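# Slide the door fully open with the Stretch robot

## Task

Push the sliding door to its fully open position so that it stays open with no help from the robot, without slamming it in either direction, without moving anything else from where it began, and without the robot tipping over or finishing in a lean.

## Robot and tools

ROBOT. A Hello Robot Stretch 3 with a single arm. It has a two-wheel base (0.33 m long, 0.34 m wide), a mast carrying a lift, and a telescoping arm that reaches out to the robot's RIGHT. At the arm's end is a wrist (yaw, pitch, roll) with a two-finger gripper. The arm cannot reach forward, so you drive the base to move the gripper forward or back. A turn on the spot pivots about the point between the drive wheels, 0.05 m behind the front edge. With the arm fully in and the wrist folded, turning sweeps a 0.28 m radius. An unfolded, level gripper reaches beyond that circle. The head pans and tilts and carries head_camera and nav_camera. wrist_camera rides on the gripper.

FRAMES. Base frame: origin on the floor midway between the drive wheels, x forward, y left, z up. hand_pose is reported in the base frame at the spot where the closed fingertips meet. With all wrist joints at 0, that frame's x points up, its y runs along the arm back toward the mast, and its z points to the robot's rear. The odometry frame is the base frame as it stood when the scene began. base_odometry integrates wheel rotation, so slipping shows up as travel. Heading is positive to the left, within -3.142 to 3.142.

execute_actions. Arguments: actions, a list holding one action or none (none just reports state and images); cameras, a list of names from head_camera, nav_camera, wrist_camera, all. Omitted, null or ["all"] gives every camera, [] gives none. An action may have base, joints or both, plus optional contact_limits. All parts start together.
- base: exactly one key. translate_m is a relative straight drive in metres from where the base was last reported, forward positive, -1 to 1. rotate_rad is a relative turn on the spot in radians, left (counter-clockwise from above) positive, -3.2 to 3.2. No sideways motion exists.
- joints: absolute targets, one number per named joint. lift_m 0 to 1.1 m, arm height on the mast. arm_m 0 to 0.52 m, extension. wrist_yaw_rad -1.345 to 4.42: 0 points along the arm, positive swings toward the front, 3.0 folds over the base. wrist_pitch_rad -1.57 to 0.451: 0 level, negative tips the fingers down. wrist_roll_rad -2.911 to 2.911: 0 means fingers side by side and level. gripper_m -0.089 to 0.179, bigger is wider; the real fingertip gap is about 0.007 m less near closed, 0.025 m less fully open, and zero below 0.007. head_pan_rad -3.953 to 1.73: 0 forward, positive left, -1.57 faces along the arm. head_tilt_rad -1.53 to 0.419: 0 level, negative down. Tolerances for done: lift and arm 0.004, yaw and roll 0.02, pitch 0.05, gripper 0.004, head 0.02.
- contact_limits: only arm_m, a motor_effort percent (1 to 100) at which the arm motion halts with contact_stop (about minus that value when retracting). Smaller values are gentler; very small ones stop immediately. It also caps holding force until the next action. Values over the maximum are cut down.
Any unknown key or out-of-range number rejects the whole call and nothing moves. A joint or the base left out of an action can still be driving toward an earlier target, unseen in the statuses. If one call reports a stop, later motion, wait and finished_scene calls in that same reply are skipped. No action runs past 15 s.

wait: seconds, 0 to 10. Nothing new is commanded; returns the same report as an empty action.
zoom_image: camera (head_camera, nav_camera or wrist_camera) and region [x0, y0, x1, y1] in pixels of that camera's latest full image, origin top-left, at most 504 by 504.
finished_scene: scene, the number of the current scene. It ends the scene after the last command has been held; irreversible. Replying without any tool call ends the session.

RESULTS. base_status and joint_status per motion: done (for the base, the wheels turned the commanded amount even if slipping), off_target (stopped short and may still push), contact_stop, time_out, torque_fault (after these the old target is dropped). on_its_own covers uncommanded parts; held at is a target, not a position. joint_positions, hand_pose, motor_effort in percent (positive toward higher values; bracketed number is the peak, noisy, with fixed per-motor bias; positive wheel effort pushes forward). lidar_m: 12 distances in metres, 30 degree sectors, 1st straight ahead then counter-clockwise (4th left, 7th behind, 10th right), plane 0.17 m high, range 0.15 to 12, - for nothing; misses glass and thin legs; the robot hides parts of sectors 5, 6, 9, 10 when the lift is low. wrist_depth_mm and head_depth_mm: 7x7 grids of median depth from the top left (45 to 1000 and 280 to 4000 mm); the head grid follows the sideways-sent picture. turned_by_wheels and turned_by_imu: turn since the last report, left positive. base_tilt in degrees, forward and right positive, with a fixed offset up to about 4. The pictures line orders the images. Camera intrinsics and T_world_to_cam (base frame to camera) come from a pre-run calibration with small errors; head_camera 896x504, nav_camera fisheye 672x504, wrist_camera 644x364.

STOPS AND SAFETY. The arm and lift halt on firm contact and go slack until next commanded; a slack lift may sag under load or keep pressing. Base, wrist and head have no contact stop and keep shoving. A wrist servo pushed hard for several seconds goes limp for 10 s (torque_fault). Above roughly 0.45 m gripper height, the arm pushing on something rigid can tip the robot; high contact limits and repeated pushes make this worse. Driving while hooked on or pushing against something fixed, or catching furniture (especially reversing), can tip it. If tilting, reverse the last move in small steps, free the gripper, and lower lift_m to about 0.2 if needed.

SPEED. Base is fast (0.30 m/s, 1.9 rad/s) only when stowed: lift_m under 0.30, arm_m under 0.03, wrist_yaw_rad over 2.54; else 0.10 m/s and 0.63 rad/s.

WRIST AND GRIPPER. Fold or unfold the wrist only with lift_m 0.32 to 0.95, wrist_pitch_rad -0.4, roll near 0; once folded the lift may go to 0.25. With yaw below -0.4 keep pitch at -0.5 or lower. Grip by sending gripper_m below the object's width; release by sending at least 0.02 above the contact value.

TIMING. The simulation keeps running while you compose replies; the robot holds its last command meanwhile.

AVOID. Moving the door fast enough to slam it, shoving or hitting things, dropping items, bumping other objects, and ending with the robot holding the door open. Let go before finishing.

Each tool is called in YAML: its name, and indented under it one key for each argument.

## Session

execute_actions:
  actions: []

Scene clock: 0.00 s.
base_odometry: x=+0.000 y=+0.000 heading=+0.000 (m, m, rad; odometry frame)
turned_by_wheels: +0.000 (rad since the last result)
turned_by_imu: +0.000 (rad since the last result)
base_tilt: forward=-0.1 right=+0.3 (deg)
lidar_m: 1.60 1.62 1.61 1.23 0.93 0.92 1.01 1.67 2.16 1.04 1.13 1.08
head_depth_mm: 1513 1511 1505 1528 1522 926 1536 / 1608 1616 1605 1635 1608 933 1657 / 1728 1740 1751 1765 1718 937 1792 / 1860 1873 1895 1904 1824 1016 1922 / 1965 2053 2050 2080 1832 1191 2084 / 1995 2090 2085 2090 1989 1544 1607 / 1840 1871 1882 1874 1831 1819 1864
base_status: not commanded
joint_positions: lift_m=+0.331 arm_m=-0.001 wrist_yaw_rad=+3.030 wrist_pitch_rad=-0.568 wrist_roll_rad=+0.018 gripper_m=+0.037 head_pan_rad=-0.003 head_tilt_rad=+0.004
joint_status: not commanded
motor_effort: left_wheel=+1 right_wheel=+0 lift_m=+22 arm_m=+1 wrist_yaw_rad=+0 wrist_pitch_rad=+5 wrist_roll_rad=+0 gripper_m=+0 head_pan_rad=+0 head_tilt_rad=+2 (%)
hand_pose: x=+0.0014 y=+0.0582 z=+0.3112 quat_wxyz=(+0.238, +0.694, +0.158, +0.660) (m; base frame)
wrist_depth_mm: 743 853 - - - - - / 743 911 992 974 947 947 933 / 762 770 778 757 758 769 742 / 649 647 644 656 621 638 624 / 558 550 568 557 561 539 534 / 484 - - - 463 469 463 / 439 - - - 415 417 412
pictures: head_camera (sideways: a quarter turn clockwise sets it upright), nav_camera (sideways: a quarter turn counterclockwise sets it upright), wrist_camera
Images, in order (width x height): head_camera 896x504, nav_camera 672x504, wrist_camera 644x364.

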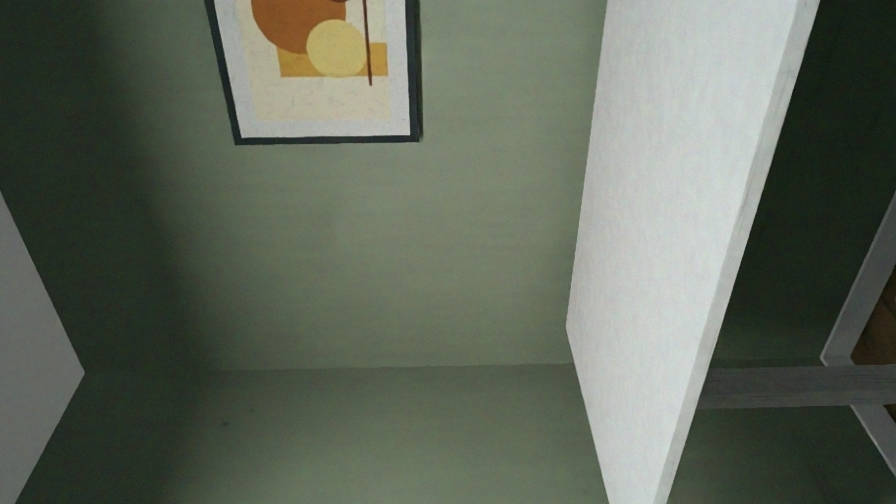

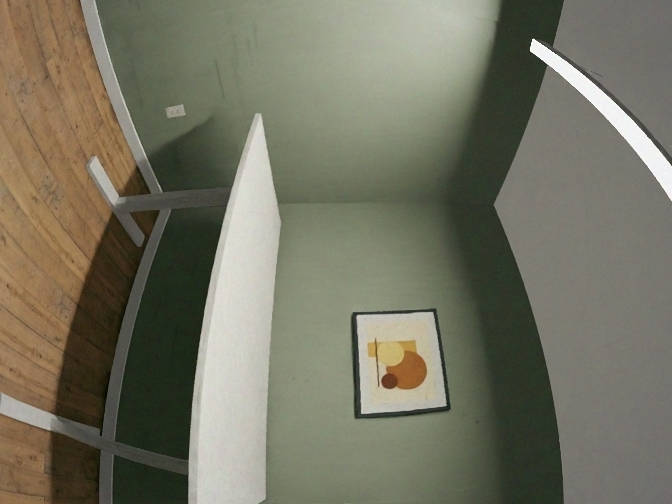

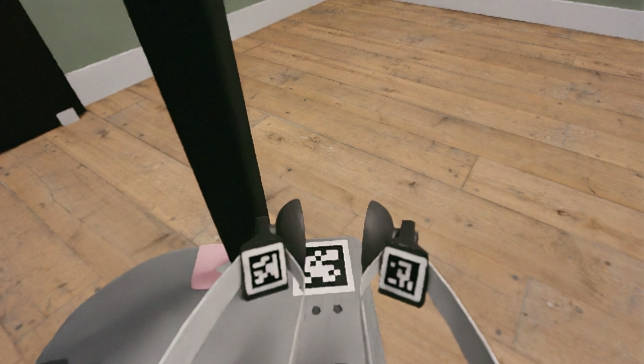

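execute_actions:
  actions:
    - {"joints":{"head_pan_rad":-3.3,"head_tilt_rad":-0.4}}
  cameras: ["head_camera","nav_camera"]

execute_actions:
  actions:
    - {"joints":{"head_pan_rad":-1.8,"head_tilt_rad":-0.4}}
  cameras: ["head_camera","nav_camera"]

Scene clock: 5.00 s.
base_odometry: x=+0.000 y=+0.000 heading=+0.000 (m, m, rad; odometry frame)
turned_by_wheels: +0.000 (rad since the last result)
turned_by_imu: -0.001 (rad since the last result)
base_tilt: forward=-0.2 right=+0.3 (deg)
lidar_m: 1.60 1.62 1.61 1.23 0.93 0.92 1.01 1.67 2.16 1.04 1.13 1.08
head_depth_mm: 764 810 864 933 1002 1088 1183 / 799 850 912 978 1059 1153 1271 / 834 895 956 1037 1129 1235 1348 / 875 944 1015 1101 1207 1331 1389 / 921 995 1079 1159 1296 1441 1418 / 1037 1132 1233 1352 1506 1654 1427 / 1110 1202 1318 1464 1630 1726 1425
base_status: not commanded
joint_positions: lift_m=+0.331 arm_m=-0.001 wrist_yaw_rad=+3.030 wrist_pitch_rad=-0.568 wrist_roll_rad=+0.018 gripper_m=+0.037 head_pan_rad=-3.293 head_tilt_rad=-0.395
joint_status: all done
motor_effort: left_wheel=+0(0) right_wheel=+1(0) lift_m=+22(22) arm_m=+0(0) wrist_yaw_rad=+0(1) wrist_pitch_rad=+5(5) wrist_roll_rad=+0(1) gripper_m=+0(0) head_pan_rad=-3(46) head_tilt_rad=-3(37) (%)
hand_pose: x=+0.0014 y=+0.0582 z=+0.3112 quat_wxyz=(+0.238, +0.694, +0.158, +0.660) (m; base frame)
wrist_depth_mm: 758 868 - - - - - / 752 896 986 954 958 962 915 / 738 773 777 757 761 759 752 / 643 648 635 639 622 618 638 / 546 560 562 558 553 542 532 / 488 - - - 463 470 459 / 434 - - - 421 417 413
pictures: head_camera (sideways: a quarter turn clockwise sets it upright), nav_camera (sideways: a quarter turn counterclockwise sets it upright)
camera_calibration (this result's frames):
head_camera: T_world_to_cam=[[0.398544, -0.0772729, -0.913888, 1.21102], [-0.198333, -0.980128, -0.00361861, 0.00566183], [-0.895448, 0.182696, -0.405949, 0.492771], [0, 0, 0, 1]] pos_world=[-0.0402706, 0.00910089, 1.3068]
nav_camera: T_world_to_cam=[[-0.374337, 0.0737054, 0.924359, -1.15936], [0.170065, 0.985385, -0.00970055, 0.0675776], [-0.911565, 0.153569, -0.381401, 0.466605], [0, 0, 0, 1]] pos_world=[-0.0201435, -0.052795, 1.25029]
Images, in order (width x height): head_camera 896x504, nav_camera 672x504.

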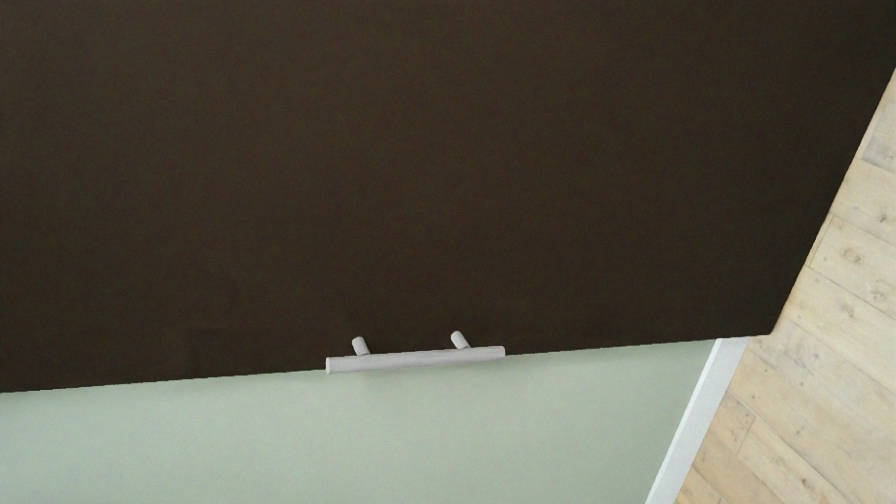

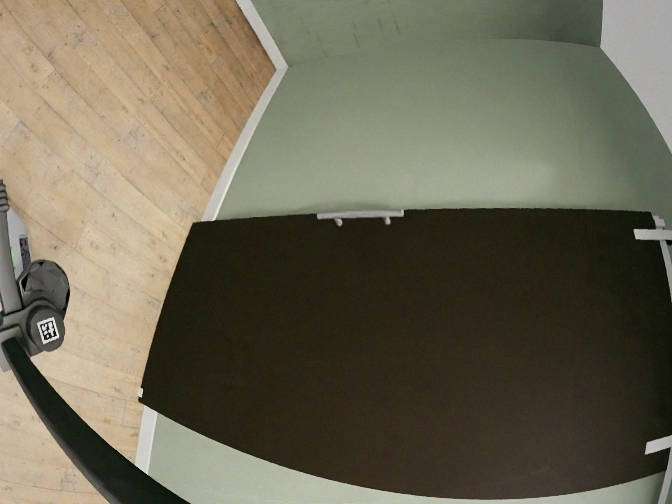

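Scene clock: 6.30 s.
base_odometry: x=+0.000 y=+0.000 heading=+0.000 (m, m, rad; odometry frame)
turned_by_wheels: +0.000 (rad since the last result)
turned_by_imu: +0.000 (rad since the last result)
base_tilt: forward=-0.1 right=+0.3 (deg)
lidar_m: 1.60 1.63 1.61 1.23 0.93 0.92 1.01 1.67 2.16 1.04 1.13 1.08
head_depth_mm: 1823 1944 2055 2235 2285 1743 1417 / 1884 2015 2165 2325 2281 1749 1411 / 1958 2102 2263 2458 2306 1752 1424 / 2038 2185 2376 2589 2297 1754 1425 / 2097 2255 2470 2687 2190 1527 1420 / 2222 2388 2551 2709 1550 1374 1412 / 2060 2146 2241 2352 1544 1275 1346
base_status: not commanded
joint_positions: lift_m=+0.331 arm_m=-0.001 wrist_yaw_rad=+3.030 wrist_pitch_rad=-0.568 wrist_roll_rad=+0.018 gripper_m=+0.037 head_pan_rad=-1.807 head_tilt_rad=-0.395
joint_status: all done
motor_effort: left_wheel=+1(0) right_wheel=+1(1) lift_m=+22(22) arm_m=+0(1) wrist_yaw_rad=+0(0) wrist_pitch_rad=+5(5) wrist_roll_rad=+0(0) gripper_m=+0(0) head_pan_rad=+4(42) head_tilt_rad=-3(2) (%)
hand_pose: x=+0.0014 y=+0.0582 z=+0.3112 quat_wxyz=(+0.238, +0.694, +0.158, +0.660) (m; base frame)
wrist_depth_mm: 747 860 - - - - - / 733 884 976 928 931 933 946 / 757 779 790 769 776 760 732 / 670 652 625 639 633 641 621 / 560 561 566 555 565 528 536 / 477 - - - 462 470 471 / 448 - - - 418 418 420
pictures: head_camera (sideways: a quarter turn clockwise sets it upright), nav_camera (sideways: a quarter turn counterclockwise sets it upright)
camera_calibration (this result's frames):
head_camera: T_world_to_cam=[[0.110933, 0.390515, -0.913888, 1.21277], [0.959677, -0.281081, -0.00361861, -0.00140206], [-0.25829, -0.876636, -0.405949, 0.488884], [0, 0, 0, 1]] pos_world=[-0.00691678, -0.0454272, 1.3068]
nav_camera: T_world_to_cam=[[-0.105317, -0.3667, 0.924359, -1.161], [-0.967323, 0.253363, -0.00970055, 0.0745157], [-0.230641, -0.895175, -0.381401, 0.462451], [0, 0, 0, 1]] pos_world=[0.0564683, -0.0306442, 1.25029]
Images, in order (width x height): head_camera 896x504, nav_camera 672x504.

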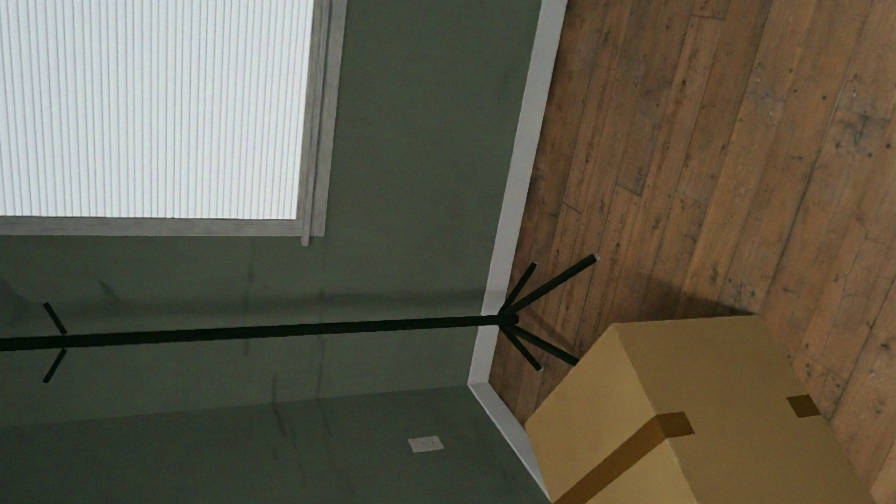

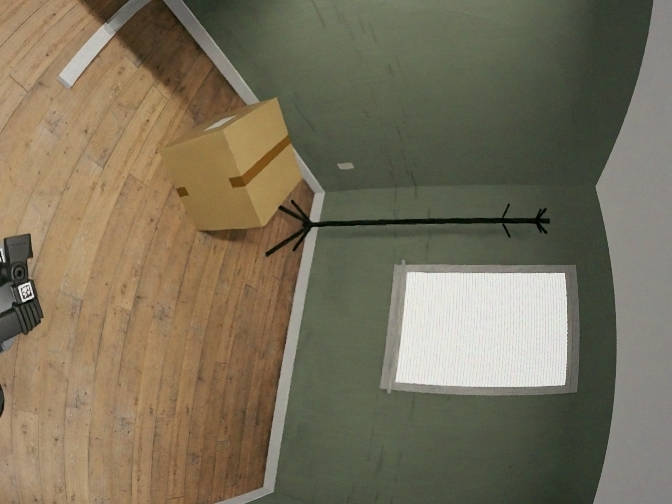

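execute_actions:
  actions:
    - {"base":{"rotate_rad":-2.66},"joints":{"lift_m":0.28}}
  cameras: []

execute_actions:
  actions:
    - {"base":{"translate_m":0.77}}
  cameras: []

execute_actions:
  actions:
    - {"base":{"rotate_rad":0.405},"joints":{"lift_m":0.8,"wrist_pitch_rad":-0.4,"head_pan_rad":-1.57,"head_tilt_rad":-0.6}}
  cameras: []

execute_actions:
  actions:
    - {"joints":{"wrist_yaw_rad":0,"wrist_pitch_rad":0,"gripper_m":0.0}}

Scene clock: 22.83 s.
base_odometry: x=+0.000 y=+0.000 heading=-2.660 (m, m, rad; odometry frame)
turned_by_wheels: -2.660 (rad since the last result)
turned_by_imu: -2.662 (rad since the last result)
base_tilt: forward=-0.1 right=+0.3 (deg)
lidar_m: 1.58 2.16 1.05 1.04 1.55 1.60 1.63 1.61 1.27 0.93 0.92 0.99
head_depth_mm: 1397 1532 1688 1879 2010 1756 1414 / 1270 1382 1508 1662 1856 1751 1414 / 1163 1258 1360 1491 1642 1683 1417 / 1073 1153 1241 1350 1467 1598 1417 / 997 1065 1143 1223 1329 1454 1418 / 930 987 1054 1128 1213 1319 1372 / 874 924 981 1045 1119 1203 1291
base_status: done
joint_positions: lift_m=+0.280 arm_m=-0.001 wrist_yaw_rad=+3.030 wrist_pitch_rad=-0.569 wrist_roll_rad=+0.018 gripper_m=+0.037 head_pan_rad=-1.807 head_tilt_rad=-0.396
joint_status: all done
motor_effort: left_wheel=+4(12) right_wheel=-4(11) lift_m=+17(21) arm_m=+0(0) wrist_yaw_rad=+1(0) wrist_pitch_rad=+5(5) wrist_roll_rad=+0(0) gripper_m=+0(0) head_pan_rad=+4(4) head_tilt_rad=-3(5) (%)
hand_pose: x=+0.0014 y=+0.0580 z=+0.2606 quat_wxyz=(+0.238, +0.694, +0.158, +0.660) (m; base frame)
wrist_depth_mm: - - - - - - - / 839 865 852 859 850 831 826 / 696 697 678 677 674 667 664 / 582 576 565 556 563 562 563 / 488 510 - - 492 474 469 / 437 - - - 408 421 413 / - - - - 373 371 370
pictures: none
No camera images: the call's "cameras" was empty. Leave "cameras" out to get every camera's image.

Scene clock: 27.27 s.
base_odometry: x=-0.682 y=-0.357 heading=-2.660 (m, m, rad; odometry frame)
turned_by_wheels: +0.000 (rad since the last result)
turned_by_imu: +0.003 (rad since the last result)
base_tilt: forward=-0.2 right=+0.3 (deg)
lidar_m: 1.09 1.45 1.54 0.98 1.03 1.54 2.35 1.87 0.78 0.62 0.61 0.73
head_depth_mm: 833 912 1022 1261 1430 1587 1409 / 759 825 899 993 1111 1255 1374 / 696 751 814 889 982 1089 1237 / 642 689 742 806 879 966 1080 / 596 638 683 734 795 869 954 / 558 593 631 676 728 787 857 / 523 555 587 626 670 720 778
base_status: done
joint_positions: lift_m=+0.280 arm_m=-0.001 wrist_yaw_rad=+3.030 wrist_pitch_rad=-0.570 wrist_roll_rad=+0.018 gripper_m=+0.037 head_pan_rad=-1.807 head_tilt_rad=-0.396
joint_status: not commanded
motor_effort: left_wheel=+4(14) right_wheel=-4(8) lift_m=+16(17) arm_m=+0(0) wrist_yaw_rad=+0(0) wrist_pitch_rad=+5(6) wrist_roll_rad=+0(0) gripper_m=-1(0) head_pan_rad=+4(4) head_tilt_rad=-2(3) (%)
hand_pose: x=+0.0014 y=+0.0580 z=+0.2605 quat_wxyz=(+0.238, +0.694, +0.159, +0.660) (m; base frame)
wrist_depth_mm: - - 921 - - - - / 883 888 861 846 864 853 823 / 695 695 709 682 665 680 659 / 584 579 563 565 561 556 553 / 496 506 - - 493 472 472 / 443 - - - 410 423 412 / - - - - 373 372 369
pictures: none
No camera images: the call's "cameras" was empty. Leave "cameras" out to get every camera's image.

Scene clock: 32.83 s.
base_odometry: x=-0.682 y=-0.357 heading=-2.255 (m, m, rad; odometry frame)
turned_by_wheels: +0.405 (rad since the last result)
turned_by_imu: +0.404 (rad since the last result)
base_tilt: forward=-0.2 right=+0.3 (deg)
lidar_m: 1.45 1.51 0.99 1.00 1.93 2.35 2.32 0.87 0.64 0.61 0.70 0.95
head_depth_mm: 499 554 620 707 819 975 1134 / 497 551 616 701 813 966 1125 / 495 547 606 698 808 958 1162 / 493 545 602 693 801 974 1144 / 541 604 676 769 887 1052 1219 / 545 604 675 763 882 1044 1205 / 542 600 672 760 876 1034 1196
base_status: done
joint_positions: lift_m=+0.800 arm_m=-0.001 wrist_yaw_rad=+3.030 wrist_pitch_rad=-0.421 wrist_roll_rad=+0.018 gripper_m=+0.037 head_pan_rad=-1.577 head_tilt_rad=-0.593
joint_status: all done
motor_effort: left_wheel=-2(9) right_wheel=+5(13) lift_m=+27(27) arm_m=+0(0) wrist_yaw_rad=+0(0) wrist_pitch_rad=+7(8) wrist_roll_rad=+1(0) gripper_m=+0(0) head_pan_rad=+4(22) head_tilt_rad=-5(26) (%)
hand_pose: x=+0.0037 y=+0.0791 z=+0.8118 quat_wxyz=(+0.187, +0.705, +0.107, +0.676) (m; base frame)
wrist_depth_mm: - - - - - - - / - - - - - - - / - - - - - - - / - - - - - - - / - - - - - - - / - - - - - - - / 911 952 900 932 932 916 926
pictures: none
No camera images: the call's "cameras" was empty. Leave "cameras" out to get every camera's image.

Scene clock: 35.37 s.
base_odometry: x=-0.682 y=-0.357 heading=-2.255 (m, m, rad; odometry frame)
turned_by_wheels: +0.000 (rad since the last result)
turned_by_imu: +0.000 (rad since the last result)
base_tilt: forward=-0.1 right=+0.3 (deg)
lidar_m: 1.45 1.50 0.98 1.00 1.92 2.35 2.32 0.87 0.64 0.61 0.70 0.95
head_depth_mm: 499 552 621 705 819 975 1133 / 497 550 619 701 813 968 1124 / 494 547 605 696 804 930 - / 492 545 600 692 776 928 - / 539 605 676 769 887 1049 1211 / 546 604 675 763 882 1043 1202 / 543 600 671 759 878 1033 1198
base_status: not commanded
joint_positions: lift_m=+0.800 arm_m=-0.001 wrist_yaw_rad=+0.002 wrist_pitch_rad=-0.025 wrist_roll_rad=+0.018 gripper_m=+0.000 head_pan_rad=-1.577 head_tilt_rad=-0.593
joint_status: all done
motor_effort: left_wheel=-3(3) right_wheel=+5(5) lift_m=+27(27) arm_m=+0(0) wrist_yaw_rad=-2(3) wrist_pitch_rad=+8(9) wrist_roll_rad=+0(1) gripper_m=-3(81) head_pan_rad=+3(3) head_tilt_rad=-5(6) (%)
hand_pose: x=-0.0210 y=-0.3991 z=+0.9080 quat_wxyz=(+0.701, +0.010, -0.713, -0.008) (m; base frame)
wrist_depth_mm: 411 400 398 333 331 330 324 / 424 417 412 347 342 341 338 / 437 439 430 359 355 351 348 / 455 451 445 373 368 365 360 / 474 471 463 - 380 380 378 / 500 483 481 402 400 394 391 / 526 523 510 455 413 407 412
pictures: head_camera (sideways: a quarter turn clockwise sets it upright), nav_camera (sideways: a quarter turn counterclockwise sets it upright), wrist_camera
camera_calibration (this result's frames):
head_camera: T_world_to_cam=[[0.0198983, 0.577435, -0.816194, 1.08592], [0.998514, -0.0529043, -0.0130853, 0.0106834], [-0.0507361, -0.814721, -0.57763, 0.711], [0, 0, 0, 1]] pos_world=[0.00379788, -0.0472165, 1.29715]
nav_camera: T_world_to_cam=[[-0.0198831, -0.555506, 0.831275, -1.04011], [-0.99961, 0.0273558, -0.00562867, 0.0694095], [-0.0196135, -0.831063, -0.555833, 0.688135], [0, 0, 0, 1]] pos_world=[0.0621985, -0.00780373, 1.2475]
wrist_camera: T_world_to_cam=[[-0.997588, -0.0693324, 0.00330814, -0.0385999], [-0.0202034, 0.244439, -0.969454, 1.00759], [0.066406, -0.967183, -0.24525, 0.0062779], [0, 0, 0, 1]] pos_world=[-0.018567, -0.242898, 0.978479]
Images, in order (width x height): head_camera 896x504, nav_camera 672x504, wrist_camera 644x364.

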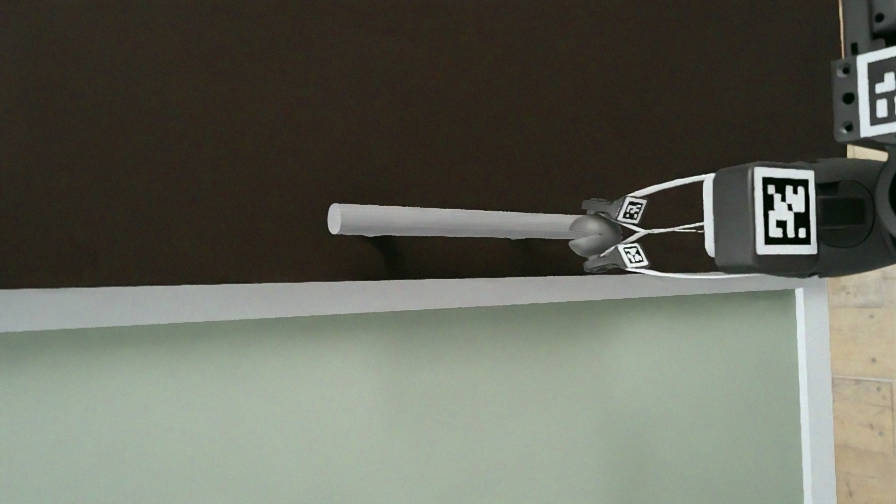

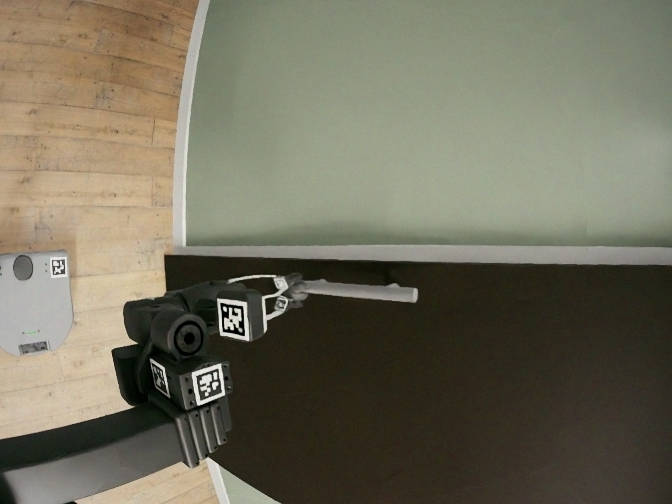

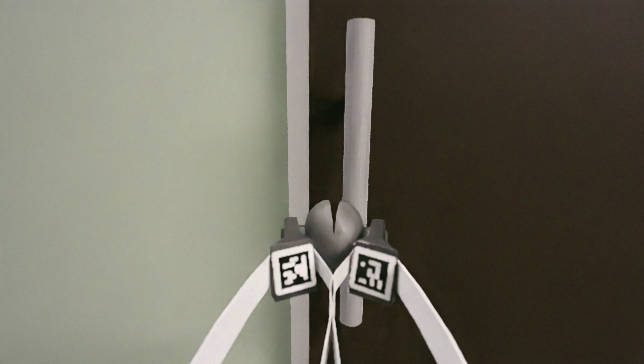

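execute_actions:
  actions:
    - {"base":{"translate_m":-0.02},"joints":{"gripper_m":0.12}}
  cameras: []

execute_actions:
  actions:
    - {"joints":{"arm_m":0.165}}
  cameras: []

execute_actions:
  actions:
    - {"base":{"translate_m":-0.2}}

Scene clock: 43.03 s.
base_odometry: x=-0.670 y=-0.341 heading=-2.255 (m, m, rad; odometry frame)
turned_by_wheels: +0.000 (rad since the last result)
turned_by_imu: -0.001 (rad since the last result)
base_tilt: forward=-0.1 right=+0.3 (deg)
lidar_m: 1.48 1.53 0.99 1.01 1.91 2.34 2.30 0.87 0.64 0.61 0.70 0.96
head_depth_mm: 499 553 622 706 820 975 1135 / 497 552 618 701 812 968 1125 / 495 547 613 696 805 932 - / 492 545 598 665 782 924 - / 521 585 664 753 867 1049 1213 / 546 604 675 764 881 1044 1193 / 543 600 671 760 877 1033 1193
base_status: done
joint_positions: lift_m=+0.800 arm_m=-0.001 wrist_yaw_rad=+0.001 wrist_pitch_rad=-0.025 wrist_roll_rad=+0.018 gripper_m=+0.120 head_pan_rad=-1.577 head_tilt_rad=-0.593
joint_status: all done
motor_effort: left_wheel=-3(9) right_wheel=+5(8) lift_m=+27(27) arm_m=+0(0) wrist_yaw_rad=-1(1) wrist_pitch_rad=+8(8) wrist_roll_rad=+0(0) gripper_m=+0(80) head_pan_rad=+4(4) head_tilt_rad=-5(5) (%)
hand_pose: x=-0.0211 y=-0.3991 z=+0.9080 quat_wxyz=(+0.701, +0.009, -0.713, -0.009) (m; base frame)
wrist_depth_mm: 403 397 405 333 329 329 326 / 417 418 417 346 345 343 336 / 445 432 430 359 356 355 343 / 455 449 440 374 373 365 359 / 475 469 458 389 383 380 375 / 495 489 485 406 404 - 385 / 510 509 505 425 416 411 408
pictures: none
No camera images: the call's "cameras" was empty. Leave "cameras" out to get every camera's image.

Scene clock: 45.50 s.
base_odometry: x=-0.670 y=-0.341 heading=-2.255 (m, m, rad; odometry frame)
turned_by_wheels: +0.000 (rad since the last result)
turned_by_imu: +0.000 (rad since the last result)
base_tilt: forward=-0.1 right=+0.3 (deg)
lidar_m: 1.47 1.53 0.99 1.01 1.92 2.33 2.30 0.87 0.63 0.61 0.70 0.96
head_depth_mm: 499 554 620 706 802 - - / 498 551 617 701 775 - 1173 / 495 548 614 684 - - 1173 / 492 545 600 664 - 972 1167 / 522 585 664 739 887 1050 1210 / 545 603 673 765 883 1042 1200 / 543 600 670 760 874 1037 1196
base_status: not commanded
joint_positions: lift_m=+0.800 arm_m=+0.165 wrist_yaw_rad=+0.001 wrist_pitch_rad=-0.024 wrist_roll_rad=+0.018 gripper_m=+0.120 head_pan_rad=-1.577 head_tilt_rad=-0.593
joint_status: all done
motor_effort: left_wheel=-2(3) right_wheel=+5(5) lift_m=+27(26) arm_m=+3(4) wrist_yaw_rad=-1(1) wrist_pitch_rad=+8(8) wrist_roll_rad=+1(0) gripper_m=+0(0) head_pan_rad=+4(3) head_tilt_rad=-4(5) (%)
hand_pose: x=-0.0212 y=-0.5653 z=+0.9082 quat_wxyz=(+0.701, +0.009, -0.713, -0.008) (m; base frame)
wrist_depth_mm: 250 247 235 121 180 180 177 / 260 259 242 126 188 185 184 / 271 265 259 131 194 192 189 / 281 277 273 139 203 201 196 / 289 289 273 146 210 206 205 / 304 300 286 154 219 - 214 / 318 317 306 161 227 226 222
pictures: none
No camera images: the call's "cameras" was empty. Leave "cameras" out to get every camera's image.

Scene clock: 48.67 s.
base_odometry: x=-0.543 y=-0.186 heading=-2.255 (m, m, rad; odometry frame)
turned_by_wheels: +0.000 (rad since the last result)
turned_by_imu: -0.002 (rad since the last result)
base_tilt: forward=-0.1 right=+0.3 (deg)
lidar_m: 1.68 1.70 1.07 1.10 1.46 2.17 2.10 0.87 0.64 0.61 0.69 0.96
head_depth_mm: 500 553 622 708 804 - - / 497 551 618 703 776 - 1173 / 495 549 615 688 - - 1174 / 494 548 601 657 - 976 1170 / 498 552 630 2073 1673 1430 1222 / 2524 2814 2988 2286 1680 1080 1198 / 2498 710 702 759 860 1033 1193
base_status: done
joint_positions: lift_m=+0.800 arm_m=+0.165 wrist_yaw_rad=+0.002 wrist_pitch_rad=-0.025 wrist_roll_rad=+0.018 gripper_m=+0.120 head_pan_rad=-1.577 head_tilt_rad=-0.593
joint_status: not commanded
motor_effort: left_wheel=-2(17) right_wheel=+4(52) lift_m=+26(27) arm_m=+4(4) wrist_yaw_rad=-2(92) wrist_pitch_rad=+8(9) wrist_roll_rad=+0(1) gripper_m=+0(20) head_pan_rad=+4(4) head_tilt_rad=-5(4) (%)
hand_pose: x=-0.0209 y=-0.5652 z=+0.9079 quat_wxyz=(+0.701, +0.010, -0.713, -0.008) (m; base frame)
wrist_depth_mm: 252 350 186 180 182 180 177 / 257 355 194 188 189 186 184 / 263 351 202 195 195 194 191 / 270 360 209 201 205 200 198 / 278 347 214 210 213 207 208 / 290 314 227 219 221 - 215 / 307 386 - 228 229 228 223
pictures: head_camera (sideways: a quarter turn clockwise sets it upright), nav_camera (sideways: a quarter turn counterclockwise sets it upright), wrist_camera
camera_calibration (this result's frames):
head_camera: T_world_to_cam=[[0.0198985, 0.577435, -0.816194, 1.08592], [0.998514, -0.0529047, -0.0130853, 0.0106834], [-0.0507364, -0.814721, -0.577629, 0.710999], [0, 0, 0, 1]] pos_world=[0.00379787, -0.0472165, 1.29715]
nav_camera: T_world_to_cam=[[-0.0198833, -0.555505, 0.831275, -1.04011], [-0.99961, 0.0273562, -0.00562868, 0.0694095], [-0.0196138, -0.831063, -0.555833, 0.688134], [0, 0, 0, 1]] pos_world=[0.0621985, -0.00780377, 1.2475]
wrist_camera: T_world_to_cam=[[-0.997576, -0.06951, 0.00329658, -0.0501585], [-0.0202473, 0.244605, -0.969411, 1.04821], [0.0665774, -0.967128, -0.24542, -0.154167], [0, 0, 0, 1]] pos_world=[-0.0185494, -0.408984, 0.978478]
Images, in order (width x height): head_camera 896x504, nav_camera 672x504, wrist_camera 644x364.

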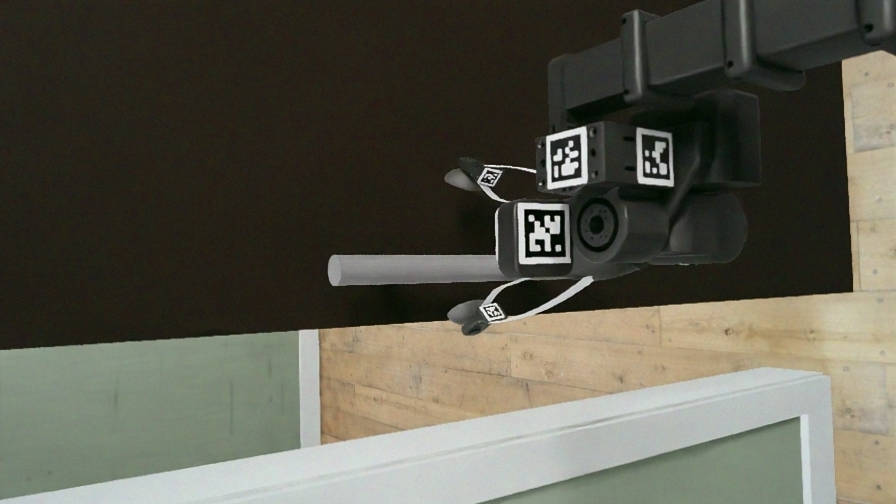

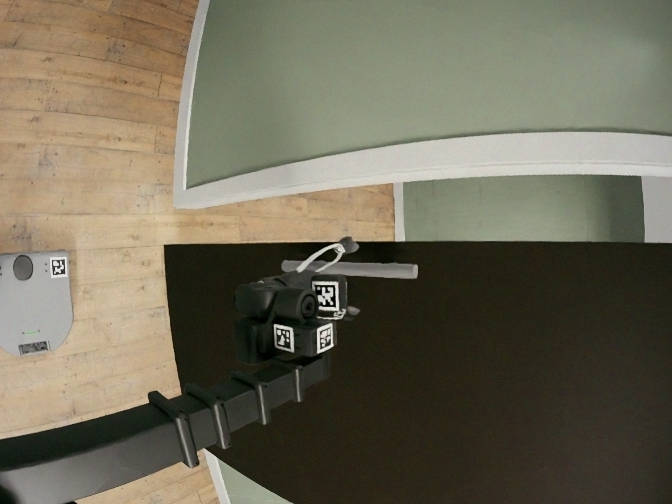

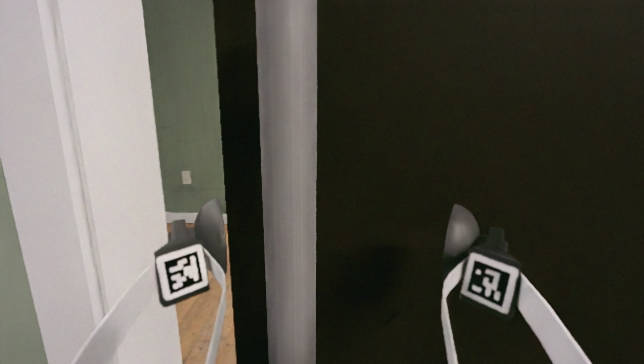

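Works.

execute_actions:
  actions:
    - {"base":{"translate_m":-0.55},"joints":{"head_pan_rad":-1.9,"head_tilt_rad":0.1}}

Scene clock: 58.07 s.
base_odometry: x=-0.196 y=+0.240 heading=-2.255 (m, m, rad; odometry frame)
turned_by_wheels: +0.000 (rad since the last result)
turned_by_imu: -0.004 (rad since the last result)
base_tilt: forward=-0.1 right=+0.3 (deg)
lidar_m: 2.22 1.40 1.33 1.39 1.78 1.61 1.54 0.88 0.64 0.62 0.64 1.01
head_depth_mm: 739 729 716 705 695 684 674 / 704 694 683 674 665 655 645 / 674 663 654 645 635 627 619 / 646 636 627 619 611 603 595 / 619 612 602 595 587 581 573 / 595 588 580 573 566 559 552 / 572 566 560 551 546 539 532
base_status: done
joint_positions: lift_m=+0.800 arm_m=+0.165 wrist_yaw_rad=+0.234 wrist_pitch_rad=-0.024 wrist_roll_rad=+0.018 gripper_m=+0.120 head_pan_rad=-1.893 head_tilt_rad=+0.086
joint_status: all done
on_its_own: wrist_yaw_rad is held at +0.233, not at your +0.000, by its stall guard, which is not easing now
motor_effort: left_wheel=-1(16) right_wheel=+4(52) lift_m=+27(27) arm_m=+3(5) wrist_yaw_rad=-1(92) wrist_pitch_rad=+8(9) wrist_roll_rad=+0(1) gripper_m=+0(20) head_pan_rad=-3(29) head_tilt_rad=+8(52) (%)
hand_pose: x=+0.0379 y=-0.5583 z=+0.9082 quat_wxyz=(+0.697, +0.092, -0.707, +0.073) (m; base frame)
wrist_depth_mm: 173 230 213 198 183 171 160 / - 229 220 205 189 176 165 / - 246 229 211 196 184 170 / - 255 238 219 203 188 176 / - 233 245 228 211 194 181 / - 206 257 237 219 - 187 / - 287 275 249 229 212 192
pictures: head_camera (sideways: a quarter turn clockwise sets it upright), nav_camera (sideways: a quarter turn counterclockwise sets it upright), wrist_camera
camera_calibration (this result's frames):
head_camera: T_world_to_cam=[[-0.00457503, -0.0653708, -0.997851, 1.3234], [0.933222, -0.358786, 0.0192259, -0.0309867], [-0.359271, -0.931128, 0.0626469, -0.120451], [0, 0, 0, 1]] pos_world=[-0.00830251, -0.0367612, 1.3287]
nav_camera: T_world_to_cam=[[0.0128695, 0.0905769, 0.995806, -1.25535], [-0.944138, 0.329074, -0.0177303, 0.0848369], [-0.3293, -0.93995, 0.0897521, -0.150242], [0, 0, 0, 1]] pos_world=[0.0467786, -0.0554319, 1.26508]
wrist_camera: T_world_to_cam=[[-0.954779, -0.297302, 0.00310591, -0.119617], [-0.075559, 0.232526, -0.969651, 1.04354], [0.287557, -0.926036, -0.244475, -0.137657], [0, 0, 0, 1]] pos_world=[0.00422494, -0.405687, 0.978584]
Images, in order (width x height): head_camera 896x504, nav_camera 672x504, wrist_camera 644x364.

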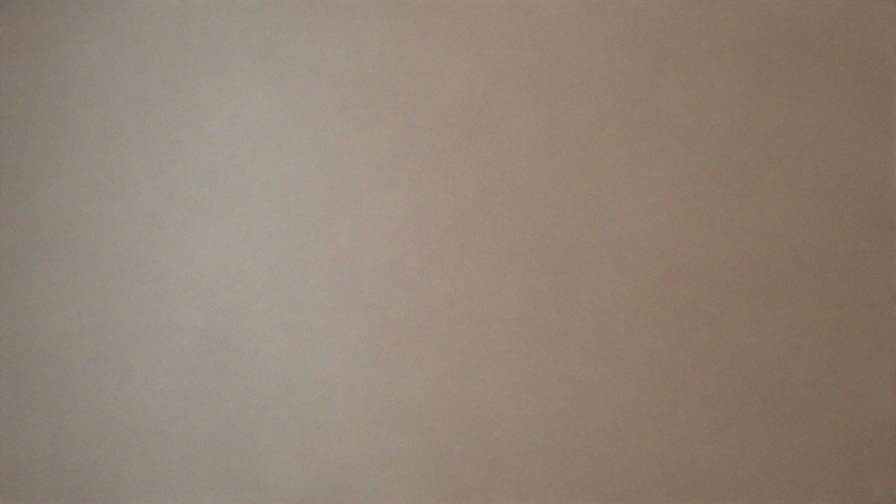

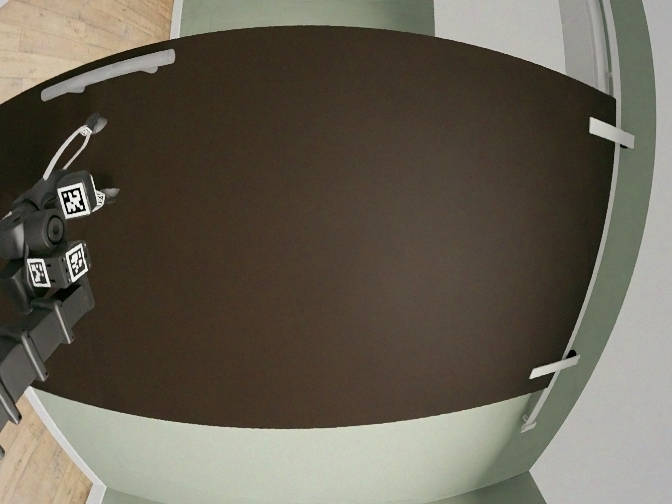

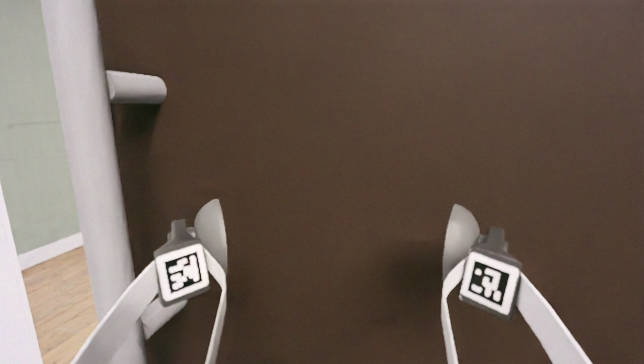

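execute_actions:
  actions:
    - {"joints":{"arm_m":0.05,"gripper_m":0,"wrist_yaw_rad":0,"head_pan_rad":-1.57,"head_tilt_rad":-0.9}}
  cameras: []

execute_actions:
  actions:
    - {"base":{"translate_m":0.32},"joints":{"lift_m":0.45}}
  cameras: []

execute_actions:
  actions:
    - {"joints":{"arm_m":0.40}}
  cameras: ["head_camera"]

execute_actions:
  actions:
    - {"base":{"translate_m":-0.25}}
  cameras: ["head_camera","nav_camera"]

Scene clock: 66.53 s.
base_odometry: x=-0.196 y=+0.240 heading=-2.255 (m, m, rad; odometry frame)
turned_by_wheels: +0.000 (rad since the last result)
turned_by_imu: -0.001 (rad since the last result)
base_tilt: forward=-0.1 right=+0.3 (deg)
lidar_m: 2.23 1.40 1.33 1.38 1.77 1.61 1.55 0.88 0.64 0.62 0.64 1.01
head_depth_mm: 548 642 770 952 - - 1120 / 546 638 765 927 - 1228 1136 / 543 634 760 920 - 1244 1148 / 541 631 735 - 1303 1239 1148 / 539 627 751 934 1239 1263 1130 / 535 624 746 925 1287 1259 1128 / 532 604 702 1559 1423 1253 1129
base_status: not commanded
joint_positions: lift_m=+0.800 arm_m=+0.050 wrist_yaw_rad=+0.001 wrist_pitch_rad=-0.024 wrist_roll_rad=+0.018 gripper_m=+0.000 head_pan_rad=-1.577 head_tilt_rad=-0.889
joint_status: all done
motor_effort: left_wheel=-2(2) right_wheel=+4(4) lift_m=+26(26) arm_m=-2(5) wrist_yaw_rad=-1(1) wrist_pitch_rad=+8(8) wrist_roll_rad=+1(1) gripper_m=-3(78) head_pan_rad=+4(29) head_tilt_rad=-7(57) (%)
hand_pose: x=-0.0212 y=-0.4509 z=+0.9082 quat_wxyz=(+0.701, +0.009, -0.713, -0.008) (m; base frame)
wrist_depth_mm: - 296 296 291 289 286 287 / - 306 310 303 299 296 294 / - 319 320 316 312 309 308 / - 331 328 326 324 322 317 / - 343 342 - 339 333 328 / - 357 356 354 351 350 344 / - 382 378 370 368 361 360
pictures: none
No camera images: the call's "cameras" was empty. Leave "cameras" out to get every camera's image.

Scene clock: 70.70 s.
base_odometry: x=-0.398 y=-0.008 heading=-2.255 (m, m, rad; odometry frame)
turned_by_wheels: +0.000 (rad since the last result)
turned_by_imu: +0.000 (rad since the last result)
base_tilt: forward=-0.1 right=+0.3 (deg)
lidar_m: 1.91 1.86 1.18 1.41 1.92 1.94 1.87 0.88 0.64 0.62 0.79 0.95
head_depth_mm: 545 639 767 961 1288 1266 1135 / 531 603 761 951 1278 1267 1153 / 564 662 757 942 1261 1298 - / 2702 2337 1921 1635 1390 1244 1133 / 2673 2341 1923 1635 1424 1262 1130 / 2660 2325 1915 1629 1420 1266 1129 / 2678 2301 1910 1624 1392 1255 1128
base_status: done
joint_positions: lift_m=+0.450 arm_m=+0.050 wrist_yaw_rad=+0.001 wrist_pitch_rad=-0.023 wrist_roll_rad=+0.018 gripper_m=+0.000 head_pan_rad=-1.577 head_tilt_rad=-0.889
joint_status: all done
motor_effort: left_wheel=-2(3) right_wheel=+4(9) lift_m=+16(23) arm_m=-2(2) wrist_yaw_rad=+0(1) wrist_pitch_rad=+8(8) wrist_roll_rad=+0(0) gripper_m=-2(2) head_pan_rad=+4(3) head_tilt_rad=-8(7) (%)
hand_pose: x=-0.0212 y=-0.4509 z=+0.5590 quat_wxyz=(+0.701, +0.009, -0.713, -0.008) (m; base frame)
wrist_depth_mm: - - - - 288 283 279 / - - - - 302 295 291 / 509 - - - 310 306 301 / 501 - - - 321 316 314 / 500 - - - 334 332 326 / 506 - - - 346 341 341 / 507 877 874 893 366 360 360
pictures: none
No camera images: the call's "cameras" was empty. Leave "cameras" out to get every camera's image.

Scene clock: 74.47 s.
base_odometry: x=-0.398 y=-0.008 heading=-2.255 (m, m, rad; odometry frame)
turned_by_wheels: +0.000 (rad since the last result)
turned_by_imu: -0.001 (rad since the last result)
base_tilt: forward=-0.1 right=+0.3 (deg)
lidar_m: 1.90 1.87 1.18 1.41 1.91 1.94 1.87 0.88 0.64 0.62 0.79 0.95
head_depth_mm: 544 638 766 958 1289 1266 1139 / 531 602 741 951 1269 1269 1154 / 564 664 756 883 1249 1260 1151 / 2722 2337 1949 1608 1402 1265 1149 / 2693 2334 1932 1640 1427 1259 1130 / 2695 2335 1906 1632 1423 1255 1129 / 2655 2328 1911 1624 1396 1253 1127
base_status: not commanded
joint_positions: lift_m=+0.450 arm_m=+0.400 wrist_yaw_rad=+0.000 wrist_pitch_rad=-0.023 wrist_roll_rad=+0.018 gripper_m=+0.000 head_pan_rad=-1.577 head_tilt_rad=-0.889
joint_status: all done
motor_effort: left_wheel=-2(2) right_wheel=+3(3) lift_m=+16(17) arm_m=+4(5) wrist_yaw_rad=+0(0) wrist_pitch_rad=+8(8) wrist_roll_rad=+0(0) gripper_m=-3(3) head_pan_rad=+5(4) head_tilt_rad=-6(8) (%)
hand_pose: x=-0.0214 y=-0.8003 z=+0.5590 quat_wxyz=(+0.701, +0.009, -0.713, -0.008) (m; base frame)
wrist_depth_mm: - - - - - - - / - - - - - - - / - - - - - - - / - - - - - - - / - - - - - - - / - - - - - - - / 886 873 868 869 875 866 876
pictures: head_camera (sideways: a quarter turn clockwise sets it upright)
camera_calibration (this result's frames):
head_camera: T_world_to_cam=[[0.0212286, 0.790167, -0.612524, 0.820479], [0.998548, -0.0471011, -0.026154, 0.0276897], [-0.0495166, -0.611079, -0.790019, 0.987235], [0, 0, 0, 1]] pos_world=[0.00381744, -0.0437319, 1.28322]
Images, in order (width x height): head_camera 896x504.

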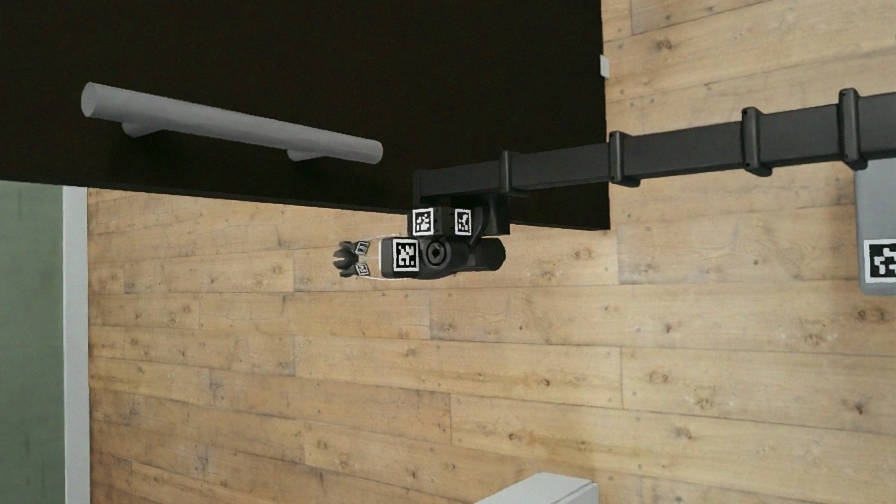

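Scene clock: 77.93 s.
base_odometry: x=-0.240 y=+0.186 heading=-2.255 (m, m, rad; odometry frame)
turned_by_wheels: +0.000 (rad since the last result)
turned_by_imu: +0.001 (rad since the last result)
base_tilt: forward=-0.2 right=+0.3 (deg)
lidar_m: 2.15 1.36 1.29 1.39 1.82 1.68 1.61 0.88 0.64 0.62 0.96 0.96
head_depth_mm: 545 639 767 962 1286 1263 1137 / 533 606 763 953 1270 1270 1150 / 565 634 724 886 1259 1267 1153 / 2717 2333 1917 1623 1406 1263 1146 / 2704 2322 1926 1630 1427 1260 1130 / 2684 2310 1911 1633 1424 1255 1128 / 2646 2314 1912 1619 1415 1256 1127
base_status: done
joint_positions: lift_m=+0.450 arm_m=+0.400 wrist_yaw_rad=+0.001 wrist_pitch_rad=-0.023 wrist_roll_rad=+0.019 gripper_m=+0.000 head_pan_rad=-1.575 head_tilt_rad=-0.890
joint_status: not commanded
motor_effort: left_wheel=+1(52) right_wheel=+1(100) lift_m=+17(17) arm_m=+2(3) wrist_yaw_rad=-1(64) wrist_pitch_rad=+8(9) wrist_roll_rad=+0(0) gripper_m=-3(2) head_pan_rad=+3(4) head_tilt_rad=-7(7) (%)
hand_pose: x=-0.0211 y=-0.8004 z=+0.5590 quat_wxyz=(+0.701, +0.009, -0.713, -0.008) (m; base frame)
wrist_depth_mm: - - - - - - 129 / - - - - - - 128 / - - - - - - 128 / - - - - - - 128 / - - - - - - 128 / - - - - - - 128 / 873 840 836 860 877 803 127
pictures: head_camera (sideways: a quarter turn clockwise sets it upright), nav_camera (sideways: a quarter turn counterclockwise sets it upright)
camera_calibration (this result's frames):
head_camera: T_world_to_cam=[[0.0195995, 0.790821, -0.611734, 0.819459], [0.998643, -0.0450131, -0.026195, 0.0277424], [-0.0482516, -0.61039, -0.79063, 0.988021], [0, 0, 0, 1]] pos_world=[0.00390781, -0.0437179, 1.28318]
nav_camera: T_world_to_cam=[[-0.0196507, -0.774257, 0.632566, -0.781132], [-0.99966, 0.0260485, 0.000828749, 0.061002], [-0.017119, -0.632335, -0.774506, 0.972549], [0, 0, 0, 1]] pos_world=[0.0622807, 0.00859094, 1.24731]
Images, in order (width x height): head_camera 896x504, nav_camera 672x504.

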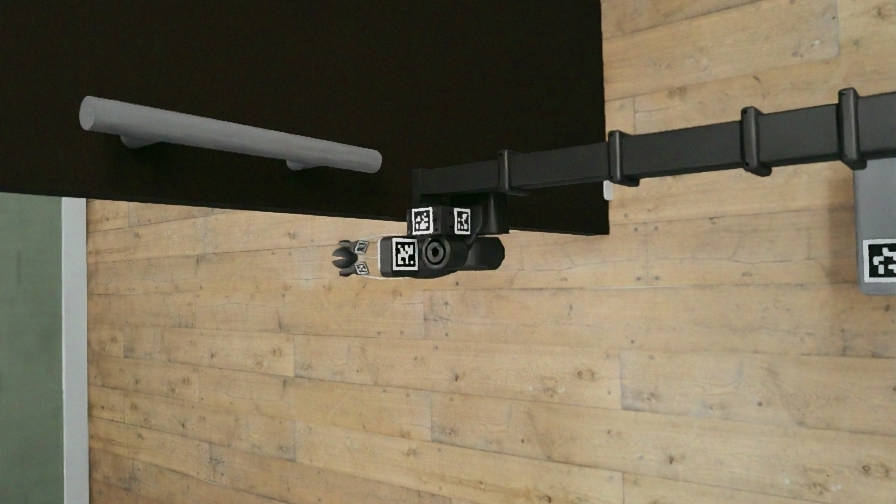

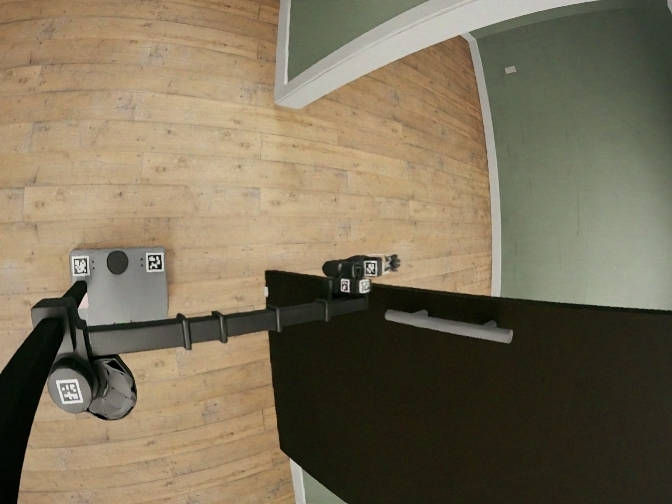

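execute_actions:
  actions:
    - {"base":{"translate_m":-0.06},"joints":{"head_pan_rad":-2.0,"head_tilt_rad":0.3}}

Scene clock: 83.47 s.
base_odometry: x=-0.202 y=+0.232 heading=-2.255 (m, m, rad; odometry frame)
turned_by_wheels: +0.000 (rad since the last result)
turned_by_imu: -0.001 (rad since the last result)
base_tilt: forward=-0.1 right=+0.3 (deg)
lidar_m: 2.22 1.39 1.33 1.39 1.78 1.62 1.55 0.88 0.64 0.62 1.06 1.00
head_depth_mm: 1116 926 860 805 755 715 677 / 1012 861 807 756 714 676 642 / 865 805 756 713 674 640 610 / 803 755 713 673 640 609 581 / 754 711 674 639 609 581 555 / 711 673 639 608 580 554 530 / 695 652 613 581 554 531 508
base_status: done
joint_positions: lift_m=+0.450 arm_m=+0.400 wrist_yaw_rad=+0.001 wrist_pitch_rad=-0.023 wrist_roll_rad=+0.019 gripper_m=+0.000 head_pan_rad=-1.995 head_tilt_rad=+0.284
joint_status: all done
motor_effort: left_wheel=+1(50) right_wheel=+1(100) lift_m=+18(17) arm_m=+2(2) wrist_yaw_rad=+0(59) wrist_pitch_rad=+8(9) wrist_roll_rad=+0(0) gripper_m=-3(4) head_pan_rad=-1(33) head_tilt_rad=+10(58) (%)
hand_pose: x=-0.0213 y=-0.8004 z=+0.5591 quat_wxyz=(+0.701, +0.008, -0.713, -0.008) (m; base frame)
wrist_depth_mm: - - - - - 89 58 / - - - - - 88 57 / - - - - - 88 57 / - - - - - 88 57 / - - - - - 87 57 / - - - - 139 87 57 / 861 861 867 878 829 86 56
pictures: head_camera (sideways: a quarter turn clockwise sets it upright), nav_camera (sideways: a quarter turn counterclockwise sets it upright), wrist_camera
camera_calibration (this result's frames):
head_camera: T_world_to_cam=[[-0.0915903, -0.242408, -0.965841, 1.28251], [0.893714, -0.447786, 0.0276354, -0.0417], [-0.439189, -0.860655, 0.257656, -0.373886], [0, 0, 0, 1]] pos_world=[-0.00947305, -0.0295679, 1.33619]
nav_camera: T_world_to_cam=[[0.102031, 0.265798, 0.958614, -1.20773], [-0.907225, 0.420174, -0.0199417, 0.0874955], [-0.408085, -0.867644, 0.284009, -0.402711], [0, 0, 0, 1]] pos_world=[0.0382634, -0.0651613, 1.27386]
wrist_camera: T_world_to_cam=[[-0.997676, -0.0680705, 0.00316125, -0.0644972], [-0.0196273, 0.242624, -0.969922, 0.766248], [0.0652561, -0.967729, -0.243396, -0.468891], [0, 0, 0, 1]] pos_world=[-0.0187098, -0.644061, 0.629278]
Images, in order (width x height): head_camera 896x504, nav_camera 672x504, wrist_camera 644x364.

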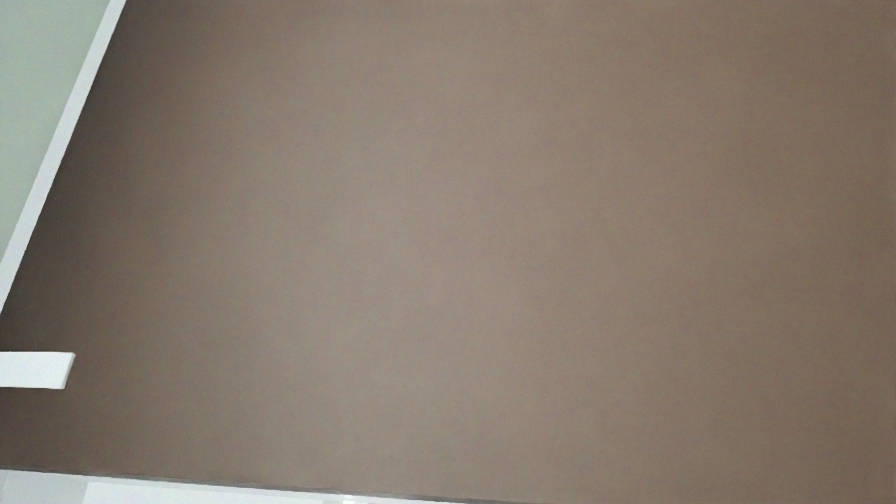

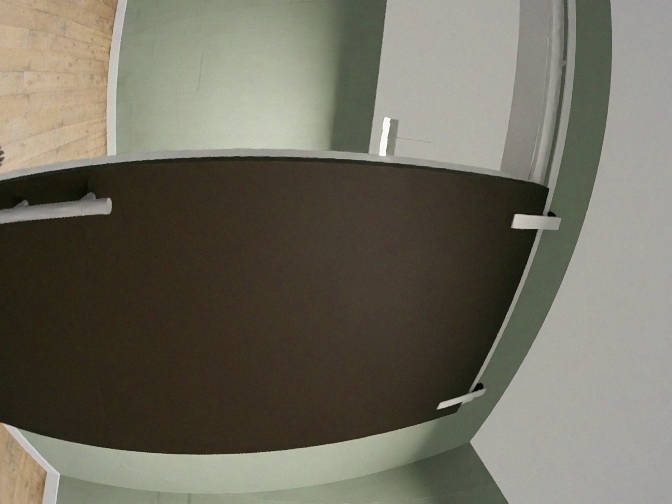

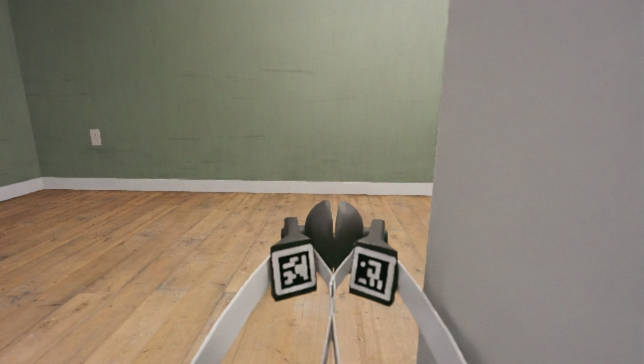

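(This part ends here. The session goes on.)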